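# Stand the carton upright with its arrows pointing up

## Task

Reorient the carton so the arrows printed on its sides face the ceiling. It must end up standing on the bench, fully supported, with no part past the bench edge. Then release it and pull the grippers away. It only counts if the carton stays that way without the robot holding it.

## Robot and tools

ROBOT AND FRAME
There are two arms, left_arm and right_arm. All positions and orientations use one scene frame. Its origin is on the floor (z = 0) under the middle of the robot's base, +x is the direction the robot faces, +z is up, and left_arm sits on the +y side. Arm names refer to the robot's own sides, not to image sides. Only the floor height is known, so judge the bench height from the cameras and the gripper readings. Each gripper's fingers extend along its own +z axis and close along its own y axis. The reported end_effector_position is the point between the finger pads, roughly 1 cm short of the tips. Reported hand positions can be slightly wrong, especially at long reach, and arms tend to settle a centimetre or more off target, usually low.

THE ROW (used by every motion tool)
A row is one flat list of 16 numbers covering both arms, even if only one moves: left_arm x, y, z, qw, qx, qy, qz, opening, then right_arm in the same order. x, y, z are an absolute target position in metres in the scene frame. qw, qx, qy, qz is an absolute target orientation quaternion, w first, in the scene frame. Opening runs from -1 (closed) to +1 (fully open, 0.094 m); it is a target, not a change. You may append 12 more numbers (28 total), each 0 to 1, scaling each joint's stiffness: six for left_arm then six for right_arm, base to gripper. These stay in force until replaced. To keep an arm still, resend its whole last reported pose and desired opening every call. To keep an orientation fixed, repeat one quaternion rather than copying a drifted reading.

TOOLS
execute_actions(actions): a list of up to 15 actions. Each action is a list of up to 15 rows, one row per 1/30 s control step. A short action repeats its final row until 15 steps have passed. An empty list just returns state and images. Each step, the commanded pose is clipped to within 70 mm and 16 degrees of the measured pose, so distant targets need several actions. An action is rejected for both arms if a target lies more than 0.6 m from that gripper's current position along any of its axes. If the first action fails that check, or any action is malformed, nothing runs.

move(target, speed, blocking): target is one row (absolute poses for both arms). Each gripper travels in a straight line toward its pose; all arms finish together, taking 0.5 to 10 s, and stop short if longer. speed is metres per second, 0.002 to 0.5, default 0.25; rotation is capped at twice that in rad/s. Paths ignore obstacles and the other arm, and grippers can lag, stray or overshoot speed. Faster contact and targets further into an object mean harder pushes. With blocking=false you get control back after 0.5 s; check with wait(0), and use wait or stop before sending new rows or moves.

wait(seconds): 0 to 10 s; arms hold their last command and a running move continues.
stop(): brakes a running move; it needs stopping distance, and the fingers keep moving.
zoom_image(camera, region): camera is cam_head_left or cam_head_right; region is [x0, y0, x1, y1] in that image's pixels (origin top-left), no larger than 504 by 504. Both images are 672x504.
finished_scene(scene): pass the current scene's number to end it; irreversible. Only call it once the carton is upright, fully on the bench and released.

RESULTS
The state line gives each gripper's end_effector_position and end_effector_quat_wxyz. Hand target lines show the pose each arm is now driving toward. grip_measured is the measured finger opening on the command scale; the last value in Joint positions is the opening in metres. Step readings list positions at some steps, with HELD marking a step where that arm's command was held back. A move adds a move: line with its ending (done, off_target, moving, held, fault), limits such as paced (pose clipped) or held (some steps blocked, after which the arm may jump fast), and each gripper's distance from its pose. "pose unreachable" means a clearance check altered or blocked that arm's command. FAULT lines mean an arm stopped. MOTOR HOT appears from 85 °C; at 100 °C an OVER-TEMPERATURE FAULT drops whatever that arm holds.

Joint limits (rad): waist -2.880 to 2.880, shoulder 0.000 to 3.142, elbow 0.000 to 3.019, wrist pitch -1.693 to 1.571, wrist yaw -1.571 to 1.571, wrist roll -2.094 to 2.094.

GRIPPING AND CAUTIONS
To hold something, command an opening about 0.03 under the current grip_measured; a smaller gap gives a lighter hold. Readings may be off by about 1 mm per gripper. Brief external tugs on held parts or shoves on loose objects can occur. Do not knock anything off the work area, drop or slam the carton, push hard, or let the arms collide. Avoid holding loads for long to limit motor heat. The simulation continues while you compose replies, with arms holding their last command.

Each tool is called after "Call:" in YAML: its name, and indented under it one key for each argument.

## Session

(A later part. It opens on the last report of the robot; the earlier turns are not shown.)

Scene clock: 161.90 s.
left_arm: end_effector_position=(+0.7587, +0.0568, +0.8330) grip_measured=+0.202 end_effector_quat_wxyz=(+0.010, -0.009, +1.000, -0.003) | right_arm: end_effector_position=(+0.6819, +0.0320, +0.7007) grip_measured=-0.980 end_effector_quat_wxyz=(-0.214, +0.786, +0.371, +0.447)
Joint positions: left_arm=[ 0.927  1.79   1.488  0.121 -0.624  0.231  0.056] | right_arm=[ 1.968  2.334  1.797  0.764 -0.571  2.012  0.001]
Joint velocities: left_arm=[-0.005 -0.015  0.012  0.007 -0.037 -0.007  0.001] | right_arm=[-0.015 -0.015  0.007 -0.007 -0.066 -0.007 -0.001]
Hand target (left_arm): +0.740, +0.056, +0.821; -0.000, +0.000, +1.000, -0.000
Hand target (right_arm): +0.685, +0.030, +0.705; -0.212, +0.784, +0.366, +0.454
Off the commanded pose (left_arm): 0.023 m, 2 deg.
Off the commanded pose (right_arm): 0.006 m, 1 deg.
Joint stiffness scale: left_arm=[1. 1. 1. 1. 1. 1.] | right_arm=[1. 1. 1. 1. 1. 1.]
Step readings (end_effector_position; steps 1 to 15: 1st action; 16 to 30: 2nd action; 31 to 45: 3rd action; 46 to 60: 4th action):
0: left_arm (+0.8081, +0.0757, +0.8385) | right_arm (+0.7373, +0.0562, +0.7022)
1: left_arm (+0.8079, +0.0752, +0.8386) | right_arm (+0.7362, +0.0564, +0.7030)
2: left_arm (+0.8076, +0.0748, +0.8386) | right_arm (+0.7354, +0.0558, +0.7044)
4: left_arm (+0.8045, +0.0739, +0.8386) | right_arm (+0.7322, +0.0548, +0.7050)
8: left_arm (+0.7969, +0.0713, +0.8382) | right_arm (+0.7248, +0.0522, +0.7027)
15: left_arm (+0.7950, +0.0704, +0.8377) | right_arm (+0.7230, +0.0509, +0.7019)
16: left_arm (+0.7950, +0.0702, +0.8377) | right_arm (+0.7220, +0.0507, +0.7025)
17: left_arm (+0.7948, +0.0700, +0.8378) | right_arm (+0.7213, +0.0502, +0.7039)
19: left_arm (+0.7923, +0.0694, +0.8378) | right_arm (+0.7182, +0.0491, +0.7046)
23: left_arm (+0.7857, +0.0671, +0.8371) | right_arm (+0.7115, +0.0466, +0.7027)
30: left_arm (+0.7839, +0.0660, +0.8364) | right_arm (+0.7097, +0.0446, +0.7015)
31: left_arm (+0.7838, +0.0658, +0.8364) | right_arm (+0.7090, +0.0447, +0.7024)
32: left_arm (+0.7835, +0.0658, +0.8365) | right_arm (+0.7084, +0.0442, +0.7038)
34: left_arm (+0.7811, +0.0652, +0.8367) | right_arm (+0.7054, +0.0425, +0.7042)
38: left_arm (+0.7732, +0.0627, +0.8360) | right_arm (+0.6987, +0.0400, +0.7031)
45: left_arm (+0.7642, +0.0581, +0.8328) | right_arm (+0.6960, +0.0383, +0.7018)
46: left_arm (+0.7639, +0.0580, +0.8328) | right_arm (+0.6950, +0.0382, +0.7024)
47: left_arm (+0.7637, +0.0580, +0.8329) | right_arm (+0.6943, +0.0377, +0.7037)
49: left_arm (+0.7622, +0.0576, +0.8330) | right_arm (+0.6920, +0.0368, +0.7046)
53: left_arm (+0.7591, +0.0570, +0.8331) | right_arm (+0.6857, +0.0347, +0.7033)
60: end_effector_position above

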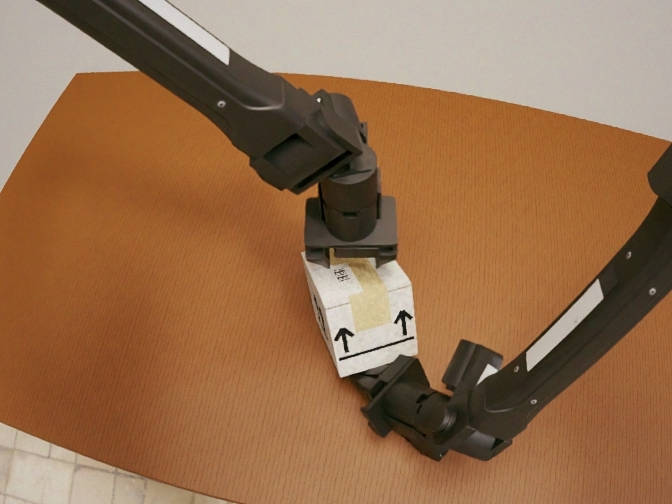

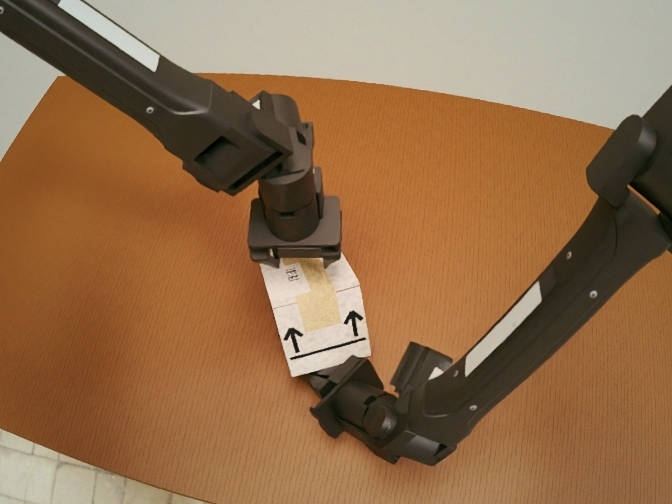

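Past the balance point, resting on the right fingers. Slide out slowly.

Call:
move:
  target: [0.77,0.08,0.87,0,0,-1,0,0.2,0.625,-0.01,0.705,-0.212,0.785,0.366,0.454,-1]
  speed: 0.04

Call:
move:
  target: [0.68,0.28,0.92,0,0,-1,0,0.2,0.57,-0.2,0.85,-0.212,0.785,0.366,0.454,-1]

Scene clock: 166.50 s.
left_arm: end_effector_position=(+0.7590, +0.0789, +0.8580) grip_measured=+0.202 end_effector_quat_wxyz=(-0.006, +0.002, +1.000, +0.003) | right_arm: end_effector_position=(+0.6362, -0.0031, +0.7041) grip_measured=-0.980 end_effector_quat_wxyz=(-0.209, +0.779, +0.371, +0.460)
Joint positions: left_arm=[ 0.927  1.706  1.426  0.065 -0.641  0.231  0.056] | right_arm=[ 1.907  2.338  1.692  0.912 -0.645  2.03   0.001]
Joint velocities: left_arm=[ 0.005 -0.015  0.002  0.007  0.037  0.022  0.   ] | right_arm=[-0.005 -0.005 -0.012  0.017  0.022  0.037 -0.001]
Hand target (left_arm): +0.770, +0.080, +0.870; +0.000, +0.000, +1.000, -0.000
Hand target (right_arm): +0.625, -0.009, +0.704; -0.212, +0.784, +0.367, +0.454
Off the commanded pose (left_arm): 0.016 m, 1 deg.
Off the commanded pose (right_arm): 0.013 m, 1 deg.
Joint stiffness scale: left_arm=[1. 1. 1. 1. 1. 1.] | right_arm=[1. 1. 1. 1. 1. 1.]
move: off_target (left_arm, right_arm)

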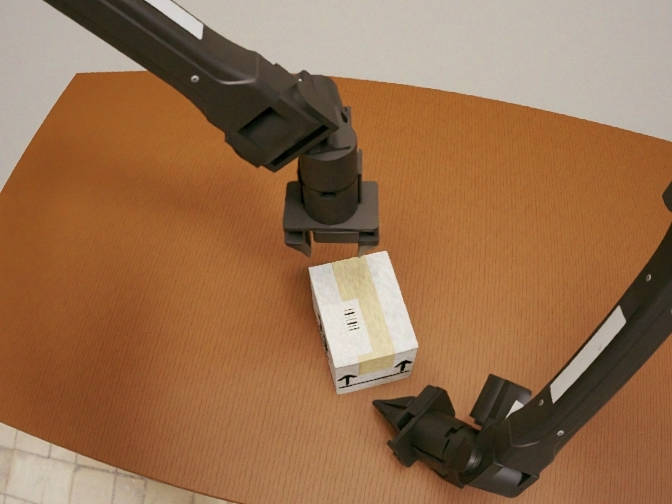

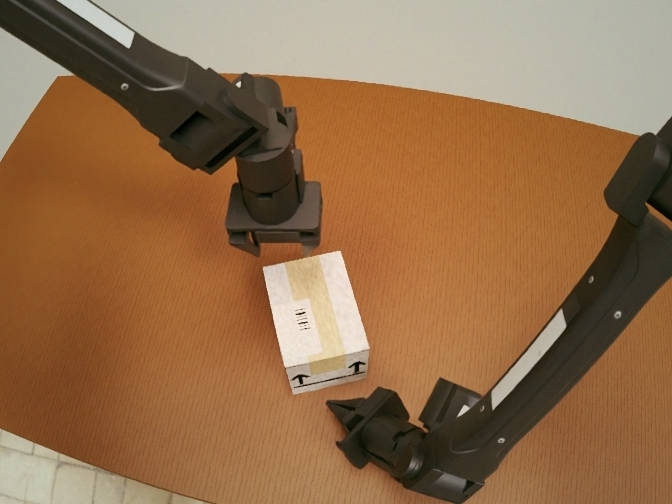

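Scene clock: 167.97 s.
left_arm: end_effector_position=(+0.6707, +0.2714, +0.9169) grip_measured=+0.202 end_effector_quat_wxyz=(-0.012, -0.003, +1.000, -0.004) | right_arm: end_effector_position=(+0.5737, -0.2043, +0.8408) grip_measured=-0.980 end_effector_quat_wxyz=(-0.204, +0.777, +0.393, +0.448)
Joint positions: left_arm=[ 1.247  1.318  0.978  0.141 -0.319  0.289  0.056] | right_arm=[ 1.617  1.943  1.054  1.188 -0.906  2.076  0.001]
Joint velocities: left_arm=[ 0.005  0.015 -0.002  0.017  0.037 -0.051 -0.001] | right_arm=[-0.005 -0.005  0.012 -0.012 -0.037 -0.007 -0.001]
Hand target (left_arm): +0.679, +0.277, +0.923; -0.002, -0.003, +1.000, -0.001
Hand target (right_arm): +0.565, -0.198, +0.850; -0.214, +0.780, +0.385, +0.445
Off the commanded pose (left_arm): 0.013 m, 2 deg.
Off the commanded pose (right_arm): 0.011 m, 3 deg.
Joint stiffness scale: left_arm=[1. 1. 1. 1. 1. 1.] | right_arm=[1. 1. 1. 1. 1. 1.]
joint sent to its limit (right arm) — the command would take joint 6 (wrist roll) past its upper limit, so that joint was sent only as far as its limit.
move: off_target (left_arm, right_arm)

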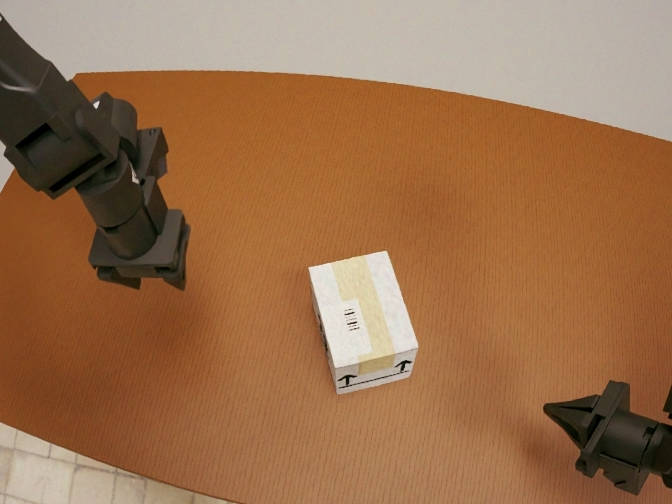

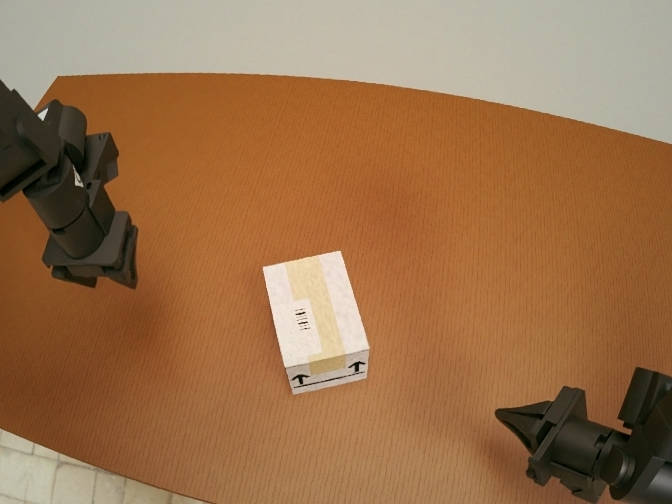

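Call:
finished_scene:
  scene: 2

The scene is finished: the task was done.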